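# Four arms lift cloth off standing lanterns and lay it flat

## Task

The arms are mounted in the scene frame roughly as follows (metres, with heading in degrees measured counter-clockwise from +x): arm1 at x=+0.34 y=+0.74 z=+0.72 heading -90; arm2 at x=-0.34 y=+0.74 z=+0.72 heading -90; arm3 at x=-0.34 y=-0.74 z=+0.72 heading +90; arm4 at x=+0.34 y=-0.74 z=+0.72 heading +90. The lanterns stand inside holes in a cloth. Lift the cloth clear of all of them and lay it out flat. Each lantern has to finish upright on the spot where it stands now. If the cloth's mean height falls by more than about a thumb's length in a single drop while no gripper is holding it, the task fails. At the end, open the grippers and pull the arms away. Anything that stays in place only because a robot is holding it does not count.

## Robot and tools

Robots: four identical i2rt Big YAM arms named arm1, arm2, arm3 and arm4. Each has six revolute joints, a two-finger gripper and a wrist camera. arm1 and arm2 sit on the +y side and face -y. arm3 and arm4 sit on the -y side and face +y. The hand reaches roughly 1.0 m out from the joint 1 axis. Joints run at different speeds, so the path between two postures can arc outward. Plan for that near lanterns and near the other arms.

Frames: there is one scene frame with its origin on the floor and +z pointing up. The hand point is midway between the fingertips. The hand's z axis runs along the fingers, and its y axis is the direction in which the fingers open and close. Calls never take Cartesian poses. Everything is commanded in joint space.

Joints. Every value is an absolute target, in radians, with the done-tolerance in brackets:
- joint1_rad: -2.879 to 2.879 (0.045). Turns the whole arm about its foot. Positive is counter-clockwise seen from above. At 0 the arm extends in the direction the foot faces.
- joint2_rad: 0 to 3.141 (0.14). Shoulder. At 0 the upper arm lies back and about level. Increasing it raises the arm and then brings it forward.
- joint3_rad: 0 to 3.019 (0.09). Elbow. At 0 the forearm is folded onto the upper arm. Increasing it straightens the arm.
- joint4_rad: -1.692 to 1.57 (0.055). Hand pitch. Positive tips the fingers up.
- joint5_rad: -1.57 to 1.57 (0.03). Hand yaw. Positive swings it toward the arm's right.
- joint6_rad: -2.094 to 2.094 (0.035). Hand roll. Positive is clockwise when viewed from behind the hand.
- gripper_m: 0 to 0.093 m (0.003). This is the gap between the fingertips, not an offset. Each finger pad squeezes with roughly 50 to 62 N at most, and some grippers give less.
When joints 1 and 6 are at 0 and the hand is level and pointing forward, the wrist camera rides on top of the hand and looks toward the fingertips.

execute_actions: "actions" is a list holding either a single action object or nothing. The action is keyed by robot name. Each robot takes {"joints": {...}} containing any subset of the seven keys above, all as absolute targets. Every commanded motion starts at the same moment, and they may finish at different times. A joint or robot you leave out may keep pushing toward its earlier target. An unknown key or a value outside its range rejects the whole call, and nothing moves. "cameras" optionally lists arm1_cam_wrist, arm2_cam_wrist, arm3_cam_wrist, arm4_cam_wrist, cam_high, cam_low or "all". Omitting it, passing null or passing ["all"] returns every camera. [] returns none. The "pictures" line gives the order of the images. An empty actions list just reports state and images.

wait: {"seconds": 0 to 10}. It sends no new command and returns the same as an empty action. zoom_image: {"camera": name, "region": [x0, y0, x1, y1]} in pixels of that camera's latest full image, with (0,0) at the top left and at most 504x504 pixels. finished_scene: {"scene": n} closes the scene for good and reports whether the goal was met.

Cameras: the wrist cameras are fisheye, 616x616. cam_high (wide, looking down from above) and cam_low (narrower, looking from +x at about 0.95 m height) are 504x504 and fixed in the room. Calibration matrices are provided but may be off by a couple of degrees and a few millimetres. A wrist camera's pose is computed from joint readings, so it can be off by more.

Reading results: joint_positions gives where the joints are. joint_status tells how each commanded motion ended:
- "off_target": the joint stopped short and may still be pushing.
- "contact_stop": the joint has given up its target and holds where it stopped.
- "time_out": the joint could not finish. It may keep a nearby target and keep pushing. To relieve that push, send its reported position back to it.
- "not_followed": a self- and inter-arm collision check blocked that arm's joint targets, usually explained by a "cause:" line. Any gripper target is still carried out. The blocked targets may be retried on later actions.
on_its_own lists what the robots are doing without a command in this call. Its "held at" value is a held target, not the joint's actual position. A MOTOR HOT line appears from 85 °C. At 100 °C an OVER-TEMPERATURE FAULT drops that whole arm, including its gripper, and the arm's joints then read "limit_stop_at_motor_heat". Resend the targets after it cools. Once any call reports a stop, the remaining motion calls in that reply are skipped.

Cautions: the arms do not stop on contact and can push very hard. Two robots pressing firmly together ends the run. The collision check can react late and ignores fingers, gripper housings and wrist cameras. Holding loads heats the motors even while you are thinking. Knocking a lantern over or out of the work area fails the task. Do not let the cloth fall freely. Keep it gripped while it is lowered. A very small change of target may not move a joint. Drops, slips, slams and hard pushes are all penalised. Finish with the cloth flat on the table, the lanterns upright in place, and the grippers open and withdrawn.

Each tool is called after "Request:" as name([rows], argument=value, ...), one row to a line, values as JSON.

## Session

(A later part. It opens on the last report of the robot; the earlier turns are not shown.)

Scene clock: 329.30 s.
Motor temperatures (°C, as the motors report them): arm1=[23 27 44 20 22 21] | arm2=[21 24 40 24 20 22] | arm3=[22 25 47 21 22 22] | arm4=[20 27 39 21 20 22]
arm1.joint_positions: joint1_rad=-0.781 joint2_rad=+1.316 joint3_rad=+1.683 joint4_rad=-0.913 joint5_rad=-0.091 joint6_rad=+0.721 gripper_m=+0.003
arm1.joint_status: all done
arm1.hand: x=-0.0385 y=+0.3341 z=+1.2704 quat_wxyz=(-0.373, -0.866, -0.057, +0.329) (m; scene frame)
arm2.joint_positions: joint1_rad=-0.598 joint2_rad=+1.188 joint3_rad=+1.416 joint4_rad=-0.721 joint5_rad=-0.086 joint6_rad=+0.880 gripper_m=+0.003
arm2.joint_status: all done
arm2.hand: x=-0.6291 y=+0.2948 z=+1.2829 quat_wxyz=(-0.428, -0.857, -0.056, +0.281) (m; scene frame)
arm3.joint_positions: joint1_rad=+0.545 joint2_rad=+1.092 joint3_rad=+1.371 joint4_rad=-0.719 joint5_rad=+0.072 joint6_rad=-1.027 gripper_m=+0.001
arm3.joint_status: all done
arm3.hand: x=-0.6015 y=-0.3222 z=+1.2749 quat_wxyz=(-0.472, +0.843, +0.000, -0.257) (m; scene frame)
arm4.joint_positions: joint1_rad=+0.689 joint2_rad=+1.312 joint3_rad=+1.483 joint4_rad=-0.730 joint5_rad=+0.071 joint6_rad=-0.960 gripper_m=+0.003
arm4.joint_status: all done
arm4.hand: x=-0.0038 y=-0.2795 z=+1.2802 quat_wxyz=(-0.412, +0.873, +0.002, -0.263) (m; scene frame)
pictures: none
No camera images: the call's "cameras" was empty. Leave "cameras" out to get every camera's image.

Request:
execute_actions([
  {"arm1": {"joints": {"joint1_rad": -0.678, "joint2_rad": 1.179, "joint3_rad": 1.568, "joint6_rad": 0.846}}, "arm2": {"joints": {"joint1_rad": -0.494, "joint2_rad": 1.085, "joint3_rad": 1.317, "joint6_rad": 1.027}}, "arm3": {"joints": {"joint1_rad": 0.423, "joint2_rad": 0.981, "joint3_rad": 1.291, "joint6_rad": -1.188}}, "arm4": {"joints": {"joint1_rad": 0.574, "joint2_rad": 1.201, "joint3_rad": 1.374, "joint6_rad": -1.092}}},
], cameras=[])

Request:
execute_actions([
  {"arm1": {"joints": {"joint1_rad": -0.542, "joint2_rad": 1.064, "joint3_rad": 1.477, "joint6_rad": 0.982}}, "arm2": {"joints": {"joint1_rad": -0.339, "joint2_rad": 1.003, "joint3_rad": 1.255, "joint6_rad": 1.182}}, "arm3": {"joints": {"joint1_rad": 0.253, "joint2_rad": 0.906, "joint3_rad": 1.238, "joint6_rad": -1.358}}, "arm4": {"joints": {"joint1_rad": 0.436, "joint2_rad": 1.105, "joint3_rad": 1.295, "joint6_rad": -1.230}}},
], cameras=[])

Scene clock: 334.20 s.
Motor temperatures (°C, as the motors report them): arm1=[23 27 43 20 22 21] | arm2=[21 24 39 24 20 22] | arm3=[22 25 46 21 22 22] | arm4=[20 27 38 21 20 22]
arm1.joint_positions: joint1_rad=-0.673 joint2_rad=+1.185 joint3_rad=+1.559 joint4_rad=-0.913 joint5_rad=-0.090 joint6_rad=+0.833 gripper_m=+0.003
arm1.joint_status: all done
arm1.hand: x=+0.0388 y=+0.3357 z=+1.2667 quat_wxyz=(-0.408, -0.864, -0.056, +0.289) (m; scene frame)
arm2.joint_positions: joint1_rad=-0.478 joint2_rad=+1.086 joint3_rad=+1.316 joint4_rad=-0.721 joint5_rad=-0.086 joint6_rad=+1.013 gripper_m=+0.003
arm2.joint_status: all done
arm2.hand: x=-0.5558 y=+0.2964 z=+1.2746 quat_wxyz=(-0.462, -0.857, -0.051, +0.225) (m; scene frame)
arm3.joint_positions: joint1_rad=+0.410 joint2_rad=+0.985 joint3_rad=+1.283 joint4_rad=-0.719 joint5_rad=+0.072 joint6_rad=-1.175 gripper_m=+0.001
arm3.joint_status: all done
arm3.hand: x=-0.5258 y=-0.3257 z=+1.2726 quat_wxyz=(-0.512, +0.837, +0.005, -0.192) (m; scene frame)
arm4.joint_positions: joint1_rad=+0.573 joint2_rad=+1.200 joint3_rad=+1.370 joint4_rad=-0.730 joint5_rad=+0.071 joint6_rad=-1.078 gripper_m=+0.003
arm4.joint_status: all done
arm4.hand: x=+0.0740 y=-0.2799 z=+1.2738 quat_wxyz=(-0.440, +0.873, +0.003, -0.213) (m; scene frame)
pictures: none
No camera images: the call's "cameras" was empty. Leave "cameras" out to get every camera's image.

Scene clock: 335.33 s.
Motor temperatures (°C, as the motors report them): arm1=[23 27 42 20 22 21] | arm2=[21 24 39 24 20 22] | arm3=[22 25 45 21 22 22] | arm4=[20 27 38 21 20 22]
arm1.joint_positions: joint1_rad=-0.537 joint2_rad=+1.069 joint3_rad=+1.467 joint4_rad=-0.913 joint5_rad=-0.089 joint6_rad=+0.970 gripper_m=+0.003
arm1.joint_status: all done
arm1.hand: x=+0.1189 y=+0.3366 z=+1.2683 quat_wxyz=(-0.452, -0.858, -0.056, +0.238) (m; scene frame)
arm2.joint_positions: joint1_rad=-0.325 joint2_rad=+1.006 joint3_rad=+1.256 joint4_rad=-0.721 joint5_rad=-0.086 joint6_rad=+1.169 gripper_m=+0.003
arm2.joint_status: all done
arm2.hand: x=-0.4765 y=+0.2948 z=+1.2755 quat_wxyz=(-0.498, -0.852, -0.049, +0.154) (m; scene frame)
arm3.joint_positions: joint1_rad=+0.244 joint2_rad=+0.915 joint3_rad=+1.232 joint4_rad=-0.719 joint5_rad=+0.071 joint6_rad=-1.345 gripper_m=+0.001
arm3.joint_status: all done
arm3.hand: x=-0.4473 y=-0.3239 z=+1.2726 quat_wxyz=(-0.544, +0.832, +0.006, -0.107) (m; scene frame)
arm4.joint_positions: joint1_rad=+0.437 joint2_rad=+1.105 joint3_rad=+1.291 joint4_rad=-0.730 joint5_rad=+0.070 joint6_rad=-1.216 gripper_m=+0.003
arm4.joint_status: all done
arm4.hand: x=+0.1530 y=-0.2803 z=+1.2740 quat_wxyz=(-0.471, +0.869, +0.003, -0.154) (m; scene frame)
pictures: none
No camera images: the call's "cameras" was empty. Leave "cameras" out to get every camera's image.

Request:
execute_actions([
  {"arm1": {"joints": {"joint1_rad": -0.381, "joint2_rad": 0.975, "joint3_rad": 1.415, "joint6_rad": 1.143}}, "arm2": {"joints": {"joint1_rad": -0.166, "joint2_rad": 0.952, "joint3_rad": 1.222, "joint6_rad": 1.355}}, "arm3": {"joints": {"joint1_rad": 0.064, "joint2_rad": 0.865, "joint3_rad": 1.215, "joint6_rad": -1.546}}, "arm4": {"joints": {"joint1_rad": 0.278, "joint2_rad": 1.036, "joint3_rad": 1.244, "joint6_rad": -1.386}}},
], cameras=[])

Request:
execute_actions([
  {"arm1": {"joints": {"joint1_rad": -0.198, "joint2_rad": 0.922, "joint3_rad": 1.378, "joint6_rad": 1.326}}, "arm2": {"joints": {"joint1_rad": 0.017, "joint2_rad": 0.944, "joint3_rad": 1.217, "joint6_rad": 1.538}}, "arm3": {"joints": {"joint1_rad": -0.130, "joint2_rad": 0.876, "joint6_rad": -1.739}}, "arm4": {"joints": {"joint1_rad": 0.109, "joint2_rad": 1.003, "joint3_rad": 1.220, "joint6_rad": -1.555}}},
], cameras=[])

Scene clock: 341.30 s.
Motor temperatures (°C, as the motors report them): arm1=[23 27 42 20 22 21] | arm2=[21 24 38 24 20 22] | arm3=[22 25 45 21 22 22] | arm4=[20 27 37 21 20 22]
arm1.joint_positions: joint1_rad=-0.378 joint2_rad=+0.983 joint3_rad=+1.406 joint4_rad=-0.913 joint5_rad=-0.089 joint6_rad=+1.131 gripper_m=+0.003
arm1.joint_status: all done
arm1.hand: x=+0.1980 y=+0.3371 z=+1.2700 quat_wxyz=(-0.494, -0.851, -0.056, +0.168) (m; scene frame)
arm2.joint_positions: joint1_rad=-0.155 joint2_rad=+0.960 joint3_rad=+1.225 joint4_rad=-0.721 joint5_rad=-0.085 joint6_rad=+1.343 gripper_m=+0.003
arm2.joint_status: all done
arm2.hand: x=-0.3970 y=+0.2932 z=+1.2777 quat_wxyz=(-0.524, -0.848, -0.047, +0.068) (m; scene frame)
arm3.joint_positions: joint1_rad=+0.057 joint2_rad=+0.880 joint3_rad=+1.212 joint4_rad=-0.719 joint5_rad=+0.071 joint6_rad=-1.532 gripper_m=+0.001
arm3.joint_status: all done
arm3.hand: x=-0.3662 y=-0.3235 z=+1.2759 quat_wxyz=(-0.562, +0.827, +0.006, -0.005) (m; scene frame)
arm4.joint_positions: joint1_rad=+0.280 joint2_rad=+1.039 joint3_rad=+1.241 joint4_rad=-0.730 joint5_rad=+0.069 joint6_rad=-1.372 gripper_m=+0.003
arm4.joint_status: all done
arm4.hand: x=+0.2330 y=-0.2800 z=+1.2751 quat_wxyz=(-0.495, +0.865, +0.003, -0.082) (m; scene frame)
pictures: none
No camera images: the call's "cameras" was empty. Leave "cameras" out to get every camera's image.

Scene clock: 342.47 s.
Motor temperatures (°C, as the motors report them): arm1=[23 27 41 20 22 21] | arm2=[21 24 38 24 20 22] | arm3=[22 25 44 21 22 22] | arm4=[20 27 37 21 20 22]
arm1.joint_positions: joint1_rad=-0.198 joint2_rad=+0.936 joint3_rad=+1.372 joint4_rad=-0.913 joint5_rad=-0.088 joint6_rad=+1.315 gripper_m=+0.003
arm1.joint_status: all done
arm1.hand: x=+0.2766 y=+0.3354 z=+1.2696 quat_wxyz=(-0.521, -0.848, -0.055, +0.079) (m; scene frame)
arm2.joint_positions: joint1_rad=+0.026 joint2_rad=+0.959 joint3_rad=+1.225 joint4_rad=-0.721 joint5_rad=-0.085 joint6_rad=+1.527 gripper_m=+0.003
arm2.joint_status: all done
arm2.hand: x=-0.3159 y=+0.2896 z=+1.2781 quat_wxyz=(-0.528, -0.848, -0.046, -0.028) (m; scene frame)
arm3.joint_positions: joint1_rad=-0.135 joint2_rad=+0.880 joint3_rad=+1.212 joint4_rad=-0.719 joint5_rad=+0.070 joint6_rad=-1.725 gripper_m=+0.001
arm3.joint_status: all done
arm3.hand: x=-0.2855 y=-0.3260 z=+1.2764 quat_wxyz=(-0.553, +0.827, +0.006, +0.102) (m; scene frame)
arm4.joint_positions: joint1_rad=+0.113 joint2_rad=+1.011 joint3_rad=+1.221 joint4_rad=-0.730 joint5_rad=+0.069 joint6_rad=-1.542 gripper_m=+0.003
arm4.joint_status: all done
arm4.hand: x=+0.3122 y=-0.2789 z=+1.2755 quat_wxyz=(-0.505, +0.863, +0.003, +0.001) (m; scene frame)
pictures: none
No camera images: the call's "cameras" was empty. Leave "cameras" out to get every camera's image.

Request:
execute_actions([
  {"arm1": {"joints": {"joint1_rad": -0.002, "joint2_rad": 0.905, "joint3_rad": 1.370, "joint6_rad": 1.522}}, "arm2": {"joints": {"joint1_rad": 0.199, "joint2_rad": 0.975, "joint6_rad": 1.718}}, "arm3": {"joints": {"joint1_rad": -0.318, "joint2_rad": 0.925, "joint3_rad": 1.300, "joint6_rad": -1.925}}, "arm4": {"joints": {"joint1_rad": -0.066, "joint2_rad": 1.005, "joint6_rad": -1.729}}},
], cameras=[])

Scene clock: 346.60 s.
Motor temperatures (°C, as the motors report them): arm1=[23 26 41 20 22 21] | arm2=[21 24 37 24 20 22] | arm3=[22 25 44 21 22 22] | arm4=[20 27 37 21 20 22]
arm1.joint_positions: joint1_rad=-0.003 joint2_rad=+0.923 joint3_rad=+1.369 joint4_rad=-0.913 joint5_rad=-0.088 joint6_rad=+1.511 gripper_m=+0.003
arm1.joint_status: all done
arm1.hand: x=+0.3570 y=+0.3363 z=+1.2723 quat_wxyz=(-0.530, -0.846, -0.055, -0.022) (m; scene frame)
arm2.joint_positions: joint1_rad=+0.207 joint2_rad=+0.978 joint3_rad=+1.225 joint4_rad=-0.721 joint5_rad=-0.082 joint6_rad=+1.707 gripper_m=+0.003
arm2.joint_status: all done
arm2.hand: x=-0.2346 y=+0.2941 z=+1.2700 quat_wxyz=(-0.506, -0.853, -0.045, -0.121) (m; scene frame)
arm3.joint_positions: joint1_rad=-0.324 joint2_rad=+0.934 joint3_rad=+1.233 joint4_rad=-0.719 joint5_rad=+0.068 joint6_rad=-1.912 gripper_m=+0.001
arm3.joint_status: all done
arm3.hand: x=-0.2029 y=-0.3249 z=+1.2673 quat_wxyz=(-0.512, +0.836, +0.006, +0.198) (m; scene frame)
arm4.joint_positions: joint1_rad=-0.061 joint2_rad=+1.011 joint3_rad=+1.221 joint4_rad=-0.730 joint5_rad=+0.068 joint6_rad=-1.715 gripper_m=+0.003
arm4.joint_status: all done
arm4.hand: x=+0.3926 y=-0.2816 z=+1.2752 quat_wxyz=(-0.497, +0.863, +0.003, +0.088) (m; scene frame)
pictures: none
No camera images: the call's "cameras" was empty. Leave "cameras" out to get every camera's image.

Request:
execute_actions([
  {"arm1": {"joints": {"joint1_rad": 0.193, "joint2_rad": 0.940, "joint6_rad": 1.717}}, "arm2": {"joints": {"joint1_rad": 0.366, "joint2_rad": 1.048, "joint3_rad": 1.344, "joint6_rad": 1.885}}, "arm3": {"joints": {"joint1_rad": -0.487, "joint2_rad": 1.010, "joint3_rad": 1.365, "joint6_rad": -2.09}}, "arm4": {"joints": {"joint1_rad": -0.235, "joint2_rad": 1.052, "joint3_rad": 1.300, "joint6_rad": -1.896}}},
], cameras=[])

Scene clock: 355.33 s.
Motor temperatures (°C, as the motors report them): arm1=[23 26 40 20 22 21] | arm2=[21 24 37 24 20 22] | arm3=[22 25 46 21 22 22] | arm4=[20 26 37 21 20 22]
arm1.joint_positions: joint1_rad=+0.190 joint2_rad=+0.943 joint3_rad=+1.369 joint4_rad=-0.913 joint5_rad=-0.085 joint6_rad=+1.705 gripper_m=+0.003
arm1.joint_status: all done
arm1.hand: x=+0.4368 y=+0.3397 z=+1.2639 quat_wxyz=(-0.507, -0.852, -0.054, -0.121) (m; scene frame)
arm2.joint_positions: joint1_rad=+0.374 joint2_rad=+1.065 joint3_rad=+1.269 joint4_rad=-0.721 joint5_rad=-0.080 joint6_rad=+1.875 gripper_m=+0.003
arm2.joint_status: all done
arm2.hand: x=-0.1517 y=+0.2892 z=+1.2566 quat_wxyz=(-0.462, -0.864, -0.044, -0.197) (m; scene frame)
arm3.joint_positions: joint1_rad=-0.494 joint2_rad=+1.022 joint3_rad=+1.309 joint4_rad=-0.719 joint5_rad=+0.067 joint6_rad=-2.076 gripper_m=+0.001
arm3.joint_status: all done
arm3.hand: x=-0.1204 y=-0.3259 z=+1.2746 quat_wxyz=(-0.468, +0.839, +0.003, +0.278) (m; scene frame)
arm4.joint_positions: joint1_rad=-0.230 joint2_rad=+1.055 joint3_rad=+1.242 joint4_rad=-0.730 joint5_rad=+0.067 joint6_rad=-1.883 gripper_m=+0.003
arm4.joint_status: all done
arm4.hand: x=+0.4735 y=-0.2834 z=+1.2676 quat_wxyz=(-0.466, +0.869, +0.003, +0.166) (m; scene frame)
pictures: none
No camera images: the call's "cameras" was empty. Leave "cameras" out to get every camera's image.

Request:
execute_actions([
  {"arm1": {"joints": {"joint1_rad": 0.372, "joint2_rad": 1.010, "joint3_rad": 1.490, "joint6_rad": 1.896}}, "arm2": {"joints": {"joint1_rad": 0.515, "joint2_rad": 1.145, "joint3_rad": 1.435, "joint6_rad": 2.032}}, "arm3": {"joints": {"joint1_rad": -0.631, "joint2_rad": 1.122, "joint3_rad": 1.455}}, "arm4": {"joints": {"joint1_rad": -0.388, "joint2_rad": 1.130, "joint3_rad": 1.365, "joint6_rad": -2.050}}},
], cameras=["cam_high"])

Scene clock: 359.27 s.
Motor temperatures (°C, as the motors report them): arm1=[23 26 40 20 22 21] | arm2=[21 24 38 24 20 22] | arm3=[22 25 47 21 22 22] | arm4=[20 26 38 21 20 22]
arm1.joint_positions: joint1_rad=+0.370 joint2_rad=+1.024 joint3_rad=+1.424 joint4_rad=-0.913 joint5_rad=-0.083 joint6_rad=+1.885 gripper_m=+0.003
arm1.joint_status: all done
arm1.hand: x=+0.5189 y=+0.3366 z=+1.2612 quat_wxyz=(-0.467, -0.859, -0.054, -0.204) (m; scene frame)
arm2.joint_positions: joint1_rad=+0.526 joint2_rad=+1.158 joint3_rad=+1.372 joint4_rad=-0.721 joint5_rad=-0.080 joint6_rad=+2.022 gripper_m=+0.003
arm2.joint_status: all done
arm2.hand: x=-0.0691 y=+0.2918 z=+1.2727 quat_wxyz=(-0.431, -0.861, -0.046, -0.266) (m; scene frame)
arm3.joint_positions: joint1_rad=-0.638 joint2_rad=+1.137 joint3_rad=+1.399 joint4_rad=-0.719 joint5_rad=+0.067 joint6_rad=-2.077 gripper_m=+0.001
arm3.joint_status: all done
arm3.hand: x=-0.0388 y=-0.3271 z=+1.2742 quat_wxyz=(-0.438, +0.844, -0.057, +0.305) (m; scene frame)
arm4.joint_positions: joint1_rad=-0.383 joint2_rad=+1.132 joint3_rad=+1.317 joint4_rad=-0.731 joint5_rad=+0.066 joint6_rad=-2.036 gripper_m=+0.003
arm4.joint_status: all done
arm4.hand: x=+0.5533 y=-0.2841 z=+1.2752 quat_wxyz=(-0.434, +0.870, +0.003, +0.234) (m; scene frame)
pictures: cam_high
Images, in order (width x height): cam_high 504x504.

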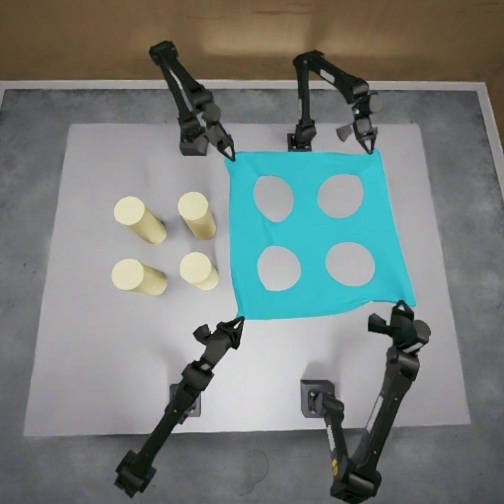

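Request:
execute_actions([
  {"arm1": {"joints": {"joint2_rad": 1.020, "joint3_rad": 1.237}}, "arm2": {"joints": {"joint2_rad": 1.175, "joint3_rad": 1.198}}, "arm3": {"joints": {"joint2_rad": 1.172, "joint3_rad": 1.245}}, "arm4": {"joints": {"joint2_rad": 1.203, "joint3_rad": 1.181}}},
], cameras=[])

Request:
execute_actions([
  {"arm1": {"joints": {"joint2_rad": 1.110, "joint3_rad": 1.093}}, "arm2": {"joints": {"joint2_rad": 1.310, "joint3_rad": 1.101}}, "arm3": {"joints": {"joint2_rad": 1.286, "joint3_rad": 1.133}}, "arm4": {"joints": {"joint2_rad": 1.357, "joint3_rad": 1.098}}},
], cameras=[])

Scene clock: 384.40 s.
Motor temperatures (°C, as the motors report them): arm1=[23 26 45 20 22 21] | arm2=[21 24 41 24 20 22] | arm3=[22 25 49 21 22 22] | arm4=[20 26 40 21 20 22]
arm1.joint_positions: joint1_rad=+0.370 joint2_rad=+1.033 joint3_rad=+1.223 joint4_rad=-0.913 joint5_rad=-0.083 joint6_rad=+1.887 gripper_m=+0.003
arm1.joint_status: all done
arm1.hand: x=+0.5171 y=+0.3379 z=+1.1441 quat_wxyz=(-0.379, -0.908, -0.051, -0.174) (m; scene frame)
arm2.joint_positions: joint1_rad=+0.526 joint2_rad=+1.195 joint3_rad=+1.194 joint4_rad=-0.721 joint5_rad=-0.080 joint6_rad=+2.023 gripper_m=+0.003
arm2.joint_status: all done
arm2.hand: x=-0.0727 y=+0.2989 z=+1.1513 quat_wxyz=(-0.346, -0.910, -0.043, -0.224) (m; scene frame)
arm3.joint_positions: joint1_rad=-0.638 joint2_rad=+1.192 joint3_rad=+1.234 joint4_rad=-0.719 joint5_rad=+0.067 joint6_rad=-2.078 gripper_m=+0.001
arm3.joint_status: all done
arm3.hand: x=-0.0353 y=-0.3224 z=+1.1500 quat_wxyz=(-0.355, +0.897, -0.056, +0.256) (m; scene frame)
arm4.joint_positions: joint1_rad=-0.383 joint2_rad=+1.209 joint3_rad=+1.167 joint4_rad=-0.733 joint5_rad=+0.066 joint6_rad=-2.038 gripper_m=+0.003
arm4.joint_status: all done
arm4.hand: x=+0.5531 y=-0.2826 z=+1.1505 quat_wxyz=(-0.340, +0.921, +0.009, +0.192) (m; scene frame)
pictures: none
No camera images: the call's "cameras" was empty. Leave "cameras" out to get every camera's image.

Scene clock: 385.57 s.
Motor temperatures (°C, as the motors report them): arm1=[23 26 45 20 22 21] | arm2=[21 24 41 24 20 22] | arm3=[22 25 48 21 22 22] | arm4=[20 26 40 21 20 22]
arm1.joint_positions: joint1_rad=+0.370 joint2_rad=+1.126 joint3_rad=+1.077 joint4_rad=-0.913 joint5_rad=-0.083 joint6_rad=+1.887 gripper_m=+0.003
arm1.joint_status: all done
arm1.hand: x=+0.5153 y=+0.3394 z=+1.0256 quat_wxyz=(-0.274, -0.951, -0.047, -0.138) (m; scene frame)
arm2.joint_positions: joint1_rad=+0.526 joint2_rad=+1.324 joint3_rad=+1.097 joint4_rad=-0.721 joint5_rad=-0.080 joint6_rad=+2.024 gripper_m=+0.003
arm2.joint_status: all done
arm2.hand: x=-0.0733 y=+0.3007 z=+1.0357 quat_wxyz=(-0.252, -0.951, -0.040, -0.176) (m; scene frame)
arm3.joint_positions: joint1_rad=-0.638 joint2_rad=+1.311 joint3_rad=+1.122 joint4_rad=-0.719 joint5_rad=+0.067 joint6_rad=-2.078 gripper_m=+0.001
arm3.joint_status: all done
arm3.hand: x=-0.0356 y=-0.3224 z=+1.0293 quat_wxyz=(-0.264, +0.942, -0.054, +0.201) (m; scene frame)
arm4.joint_positions: joint1_rad=-0.383 joint2_rad=+1.361 joint3_rad=+1.086 joint4_rad=-0.733 joint5_rad=+0.066 joint6_rad=-2.038 gripper_m=+0.003
arm4.joint_status: all done
arm4.hand: x=+0.5526 y=-0.2821 z=+1.0337 quat_wxyz=(-0.241, +0.959, +0.014, +0.146) (m; scene frame)
pictures: none
No camera images: the call's "cameras" was empty. Leave "cameras" out to get every camera's image.

Request:
execute_actions([
  {"arm1": {"joints": {"joint2_rad": 1.312, "joint3_rad": 1.022}}, "arm2": {"joints": {"joint2_rad": 1.534, "joint3_rad": 1.076}}, "arm3": {"joints": {"joint2_rad": 1.482, "joint3_rad": 1.091}}, "arm4": {"joints": {"joint2_rad": 1.602}}},
], cameras=[])

Scene clock: 390.77 s.
Motor temperatures (°C, as the motors report them): arm1=[23 26 44 20 22 21] | arm2=[21 24 39 24 20 22] | arm3=[22 25 47 21 22 22] | arm4=[20 26 39 21 20 22]
arm1.joint_positions: joint1_rad=+0.370 joint2_rad=+1.329 joint3_rad=+1.012 joint4_rad=-0.913 joint5_rad=-0.083 joint6_rad=+1.887 gripper_m=+0.003
arm1.joint_status: all done
arm1.hand: x=+0.5146 y=+0.3380 z=+0.9080 quat_wxyz=(-0.151, -0.983, -0.042, -0.094) (m; scene frame)
arm2.joint_positions: joint1_rad=+0.525 joint2_rad=+1.548 joint3_rad=+1.074 joint4_rad=-0.721 joint5_rad=-0.080 joint6_rad=+2.024 gripper_m=+0.003
arm2.joint_status: all done
arm2.hand: x=-0.0731 y=+0.3007 z=+0.9144 quat_wxyz=(-0.145, -0.981, -0.036, -0.122) (m; scene frame)
arm3.joint_positions: joint1_rad=-0.637 joint2_rad=+1.507 joint3_rad=+1.082 joint4_rad=-0.719 joint5_rad=+0.067 joint6_rad=-2.078 gripper_m=+0.001
arm3.joint_status: all done
arm3.hand: x=-0.0356 y=-0.3224 z=+0.9126 quat_wxyz=(-0.167, +0.974, -0.052, +0.143) (m; scene frame)
arm4.joint_positions: joint1_rad=-0.383 joint2_rad=+1.606 joint3_rad=+1.086 joint4_rad=-0.733 joint5_rad=+0.066 joint6_rad=-2.038 gripper_m=+0.003
arm4.joint_status: all done
arm4.hand: x=+0.5535 y=-0.2783 z=+0.9137 quat_wxyz=(-0.133, +0.986, +0.019, +0.096) (m; scene frame)
pictures: none
No camera images: the call's "cameras" was empty. Leave "cameras" out to get every camera's image.

Request:
execute_actions([
  {"arm1": {"joints": {"joint2_rad": 1.710, "joint3_rad": 1.109}}, "arm2": {"joints": {"joint2_rad": 1.906, "joint3_rad": 1.207}}, "arm3": {"joints": {"joint2_rad": 1.840, "joint3_rad": 1.198}}, "arm4": {"joints": {"joint2_rad": 1.983, "joint3_rad": 1.228}}},
], cameras=["cam_high"])

Scene clock: 395.07 s.
Motor temperatures (°C, as the motors report them): arm1=[23 26 43 20 22 21] | arm2=[21 24 39 24 20 22] | arm3=[22 25 46 21 22 22] | arm4=[20 27 38 21 20 22]
arm1.joint_positions: joint1_rad=+0.370 joint2_rad=+1.729 joint3_rad=+1.079 joint4_rad=-0.913 joint5_rad=-0.086 joint6_rad=+1.887 gripper_m=+0.003
arm1.joint_status: all done
arm1.hand: x=+0.5190 y=+0.3244 z=+0.7613 quat_wxyz=(+0.005, -0.999, -0.035, -0.039) (m; scene frame)
arm2.joint_positions: joint1_rad=+0.525 joint2_rad=+1.918 joint3_rad=+1.180 joint4_rad=-0.719 joint5_rad=-0.080 joint6_rad=+2.024 gripper_m=+0.003
arm2.joint_status: all done
arm2.hand: x=-0.0662 y=+0.2892 z=+0.7688 quat_wxyz=(-0.030, -0.997, -0.032, -0.062) (m; scene frame)
arm3.joint_positions: joint1_rad=-0.637 joint2_rad=+1.867 joint3_rad=+1.174 joint4_rad=-0.719 joint5_rad=+0.067 joint6_rad=-2.078 gripper_m=+0.001
arm3.joint_status: all done
arm3.hand: x=-0.0261 y=-0.3089 z=+0.7673 quat_wxyz=(-0.054, +0.995, -0.049, +0.074) (m; scene frame)
arm4.joint_positions: joint1_rad=-0.383 joint2_rad=+1.984 joint3_rad=+1.216 joint4_rad=-0.733 joint5_rad=+0.069 joint6_rad=-2.038 gripper_m=+0.003
arm4.joint_status: all done
arm4.hand: x=+0.5601 y=-0.2623 z=+0.7696 quat_wxyz=(-0.020, +0.999, +0.023, +0.044) (m; scene frame)
pictures: cam_high
Images, in order (width x height): cam_high 504x504.

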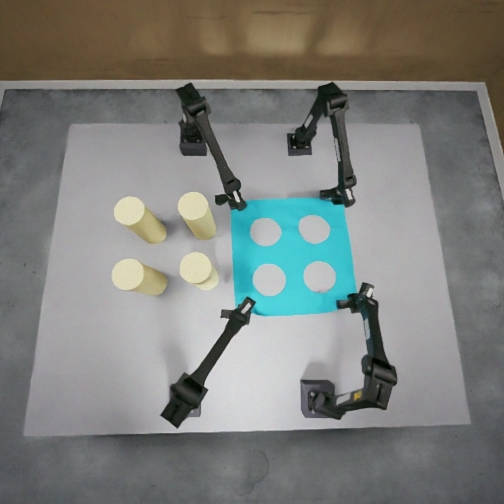

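Request:
execute_actions([
  {"arm1": {"joints": {"joint3_rad": 1.058}}, "arm2": {"joints": {"joint3_rad": 1.132}}, "arm3": {"joints": {"joint3_rad": 1.131}}, "arm4": {"joints": {"joint3_rad": 1.184}}},
], cameras=[])

Scene clock: 400.30 s.
Motor temperatures (°C, as the motors report them): arm1=[23 26 42 20 22 21] | arm2=[21 25 38 24 20 22] | arm3=[22 26 45 21 22 22] | arm4=[20 27 37 21 20 22]
arm1.joint_positions: joint1_rad=+0.370 joint2_rad=+1.728 joint3_rad=+1.060 joint4_rad=-0.913 joint5_rad=-0.086 joint6_rad=+1.887 gripper_m=+0.003
arm1.joint_status: all done
arm1.hand: x=+0.5157 y=+0.3325 z=+0.7561 quat_wxyz=(+0.013, -0.999, -0.035, -0.036) (m; scene frame)
arm2.joint_positions: joint1_rad=+0.523 joint2_rad=+1.916 joint3_rad=+1.141 joint4_rad=-0.719 joint5_rad=-0.080 joint6_rad=+2.024 gripper_m=+0.003
arm2.joint_status: all done
arm2.hand: x=-0.0767 y=+0.3052 z=+0.7583 quat_wxyz=(-0.014, -0.998, -0.030, -0.054) (m; scene frame)
arm3.joint_positions: joint1_rad=-0.633 joint2_rad=+1.864 joint3_rad=+1.131 joint4_rad=-0.719 joint5_rad=+0.066 joint6_rad=-2.078 gripper_m=+0.001
arm3.joint_status: all done
arm3.hand: x=-0.0394 y=-0.3247 z=+0.7548 quat_wxyz=(-0.038, +0.996, -0.046, +0.063) (m; scene frame)
arm4.joint_positions: joint1_rad=-0.383 joint2_rad=+1.983 joint3_rad=+1.188 joint4_rad=-0.733 joint5_rad=+0.069 joint6_rad=-2.038 gripper_m=+0.003
arm4.joint_status: all done
arm4.hand: x=+0.5545 y=-0.2748 z=+0.7623 quat_wxyz=(-0.009, +0.999, +0.024, +0.039) (m; scene frame)
pictures: none
No camera images: the call's "cameras" was empty. Leave "cameras" out to get every camera's image.

Positions match the original spacing. Release.

Request:
execute_actions([
  {"arm1": {"joints": {"gripper_m": 0.07}}, "arm2": {"joints": {"gripper_m": 0.07}}, "arm3": {"joints": {"gripper_m": 0.07}}, "arm4": {"joints": {"gripper_m": 0.07}}},
], cameras=[])

Request:
execute_actions([
  {"arm1": {"joints": {"joint2_rad": 0.45, "joint3_rad": 1.46, "joint4_rad": -1.52}}, "arm2": {"joints": {"joint2_rad": 0.45, "joint3_rad": 1.46, "joint4_rad": -1.52}}, "arm3": {"joints": {"joint2_rad": 0.45, "joint3_rad": 1.46, "joint4_rad": -1.52}}, "arm4": {"joints": {"joint2_rad": 0.45, "joint3_rad": 1.46, "joint4_rad": -1.52}}},
], cameras=["cam_high", "cam_low"])

Scene clock: 403.67 s.
Motor temperatures (°C, as the motors report them): arm1=[23 26 41 20 22 21] | arm2=[21 25 37 24 20 22] | arm3=[22 26 44 21 22 22] | arm4=[20 27 36 21 20 22]
arm1.joint_positions: joint1_rad=+0.370 joint2_rad=+1.728 joint3_rad=+1.060 joint4_rad=-0.913 joint5_rad=-0.086 joint6_rad=+1.887 gripper_m=+0.070
arm1.joint_status: all done
arm1.hand: x=+0.5157 y=+0.3325 z=+0.7561 quat_wxyz=(+0.013, -0.999, -0.035, -0.036) (m; scene frame)
arm2.joint_positions: joint1_rad=+0.523 joint2_rad=+1.916 joint3_rad=+1.141 joint4_rad=-0.719 joint5_rad=-0.080 joint6_rad=+2.024 gripper_m=+0.070
arm2.joint_status: all done
arm2.hand: x=-0.0767 y=+0.3052 z=+0.7583 quat_wxyz=(-0.014, -0.998, -0.030, -0.054) (m; scene frame)
arm3.joint_positions: joint1_rad=-0.633 joint2_rad=+1.864 joint3_rad=+1.131 joint4_rad=-0.719 joint5_rad=+0.066 joint6_rad=-2.078 gripper_m=+0.070
arm3.joint_status: all done
arm3.hand: x=-0.0394 y=-0.3247 z=+0.7548 quat_wxyz=(-0.038, +0.996, -0.046, +0.063) (m; scene frame)
arm4.joint_positions: joint1_rad=-0.383 joint2_rad=+1.983 joint3_rad=+1.188 joint4_rad=-0.733 joint5_rad=+0.069 joint6_rad=-2.038 gripper_m=+0.070
arm4.joint_status: all done
arm4.hand: x=+0.5545 y=-0.2748 z=+0.7623 quat_wxyz=(-0.009, +0.999, +0.024, +0.039) (m; scene frame)
pictures: none
No camera images: the call's "cameras" was empty. Leave "cameras" out to get every camera's image.

Scene clock: 405.60 s.
Motor temperatures (°C, as the motors report them): arm1=[23 26 41 20 22 21] | arm2=[21 25 37 24 20 22] | arm3=[22 26 44 21 22 22] | arm4=[20 27 36 21 20 22]
arm1.joint_positions: joint1_rad=+0.370 joint2_rad=+0.446 joint3_rad=+1.456 joint4_rad=-1.514 joint5_rad=-0.086 joint6_rad=+1.887 gripper_m=+0.070
arm1.joint_status: all done
arm1.hand: x=+0.3989 y=+0.6348 z=+1.3003 quat_wxyz=(-0.470, -0.857, -0.054, -0.206) (m; scene frame)
arm2.joint_positions: joint1_rad=+0.523 joint2_rad=+0.441 joint3_rad=+1.445 joint4_rad=-1.507 joint5_rad=-0.080 joint6_rad=+2.024 gripper_m=+0.070
arm2.joint_status: all done
arm2.hand: x=-0.2614 y=+0.6322 z=+1.3649 quat_wxyz=(-0.433, -0.860, -0.044, -0.266) (m; scene frame)
arm3.joint_positions: joint1_rad=-0.633 joint2_rad=+0.445 joint3_rad=+1.450 joint4_rad=-1.505 joint5_rad=+0.066 joint6_rad=-2.078 gripper_m=+0.070
arm3.joint_status: all done
arm3.hand: x=-0.2567 y=-0.6438 z=+1.3357 quat_wxyz=(-0.423, +0.856, -0.054, +0.294) (m; scene frame)
arm4.joint_positions: joint1_rad=-0.383 joint2_rad=+0.446 joint3_rad=+1.447 joint4_rad=-1.511 joint5_rad=+0.069 joint6_rad=-2.038 gripper_m=+0.070
arm4.joint_status: all done
arm4.hand: x=+0.4006 y=-0.6306 z=+1.3848 quat_wxyz=(-0.448, +0.861, +0.002, +0.242) (m; scene frame)
pictures: cam_high, cam_low
Images, in order (width x height): cam_high 504x504, cam_low 504x504.

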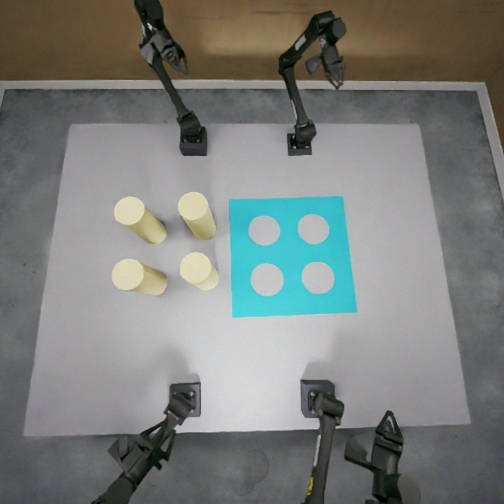

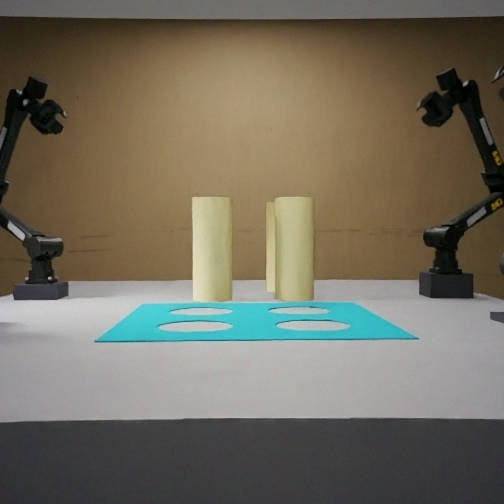

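The cloth is lying flat clear of the lanterns, all four lanterns are standing, and the arms are pulled back.

Request:
finished_scene(scene=2)

The scene is finished: the task was done.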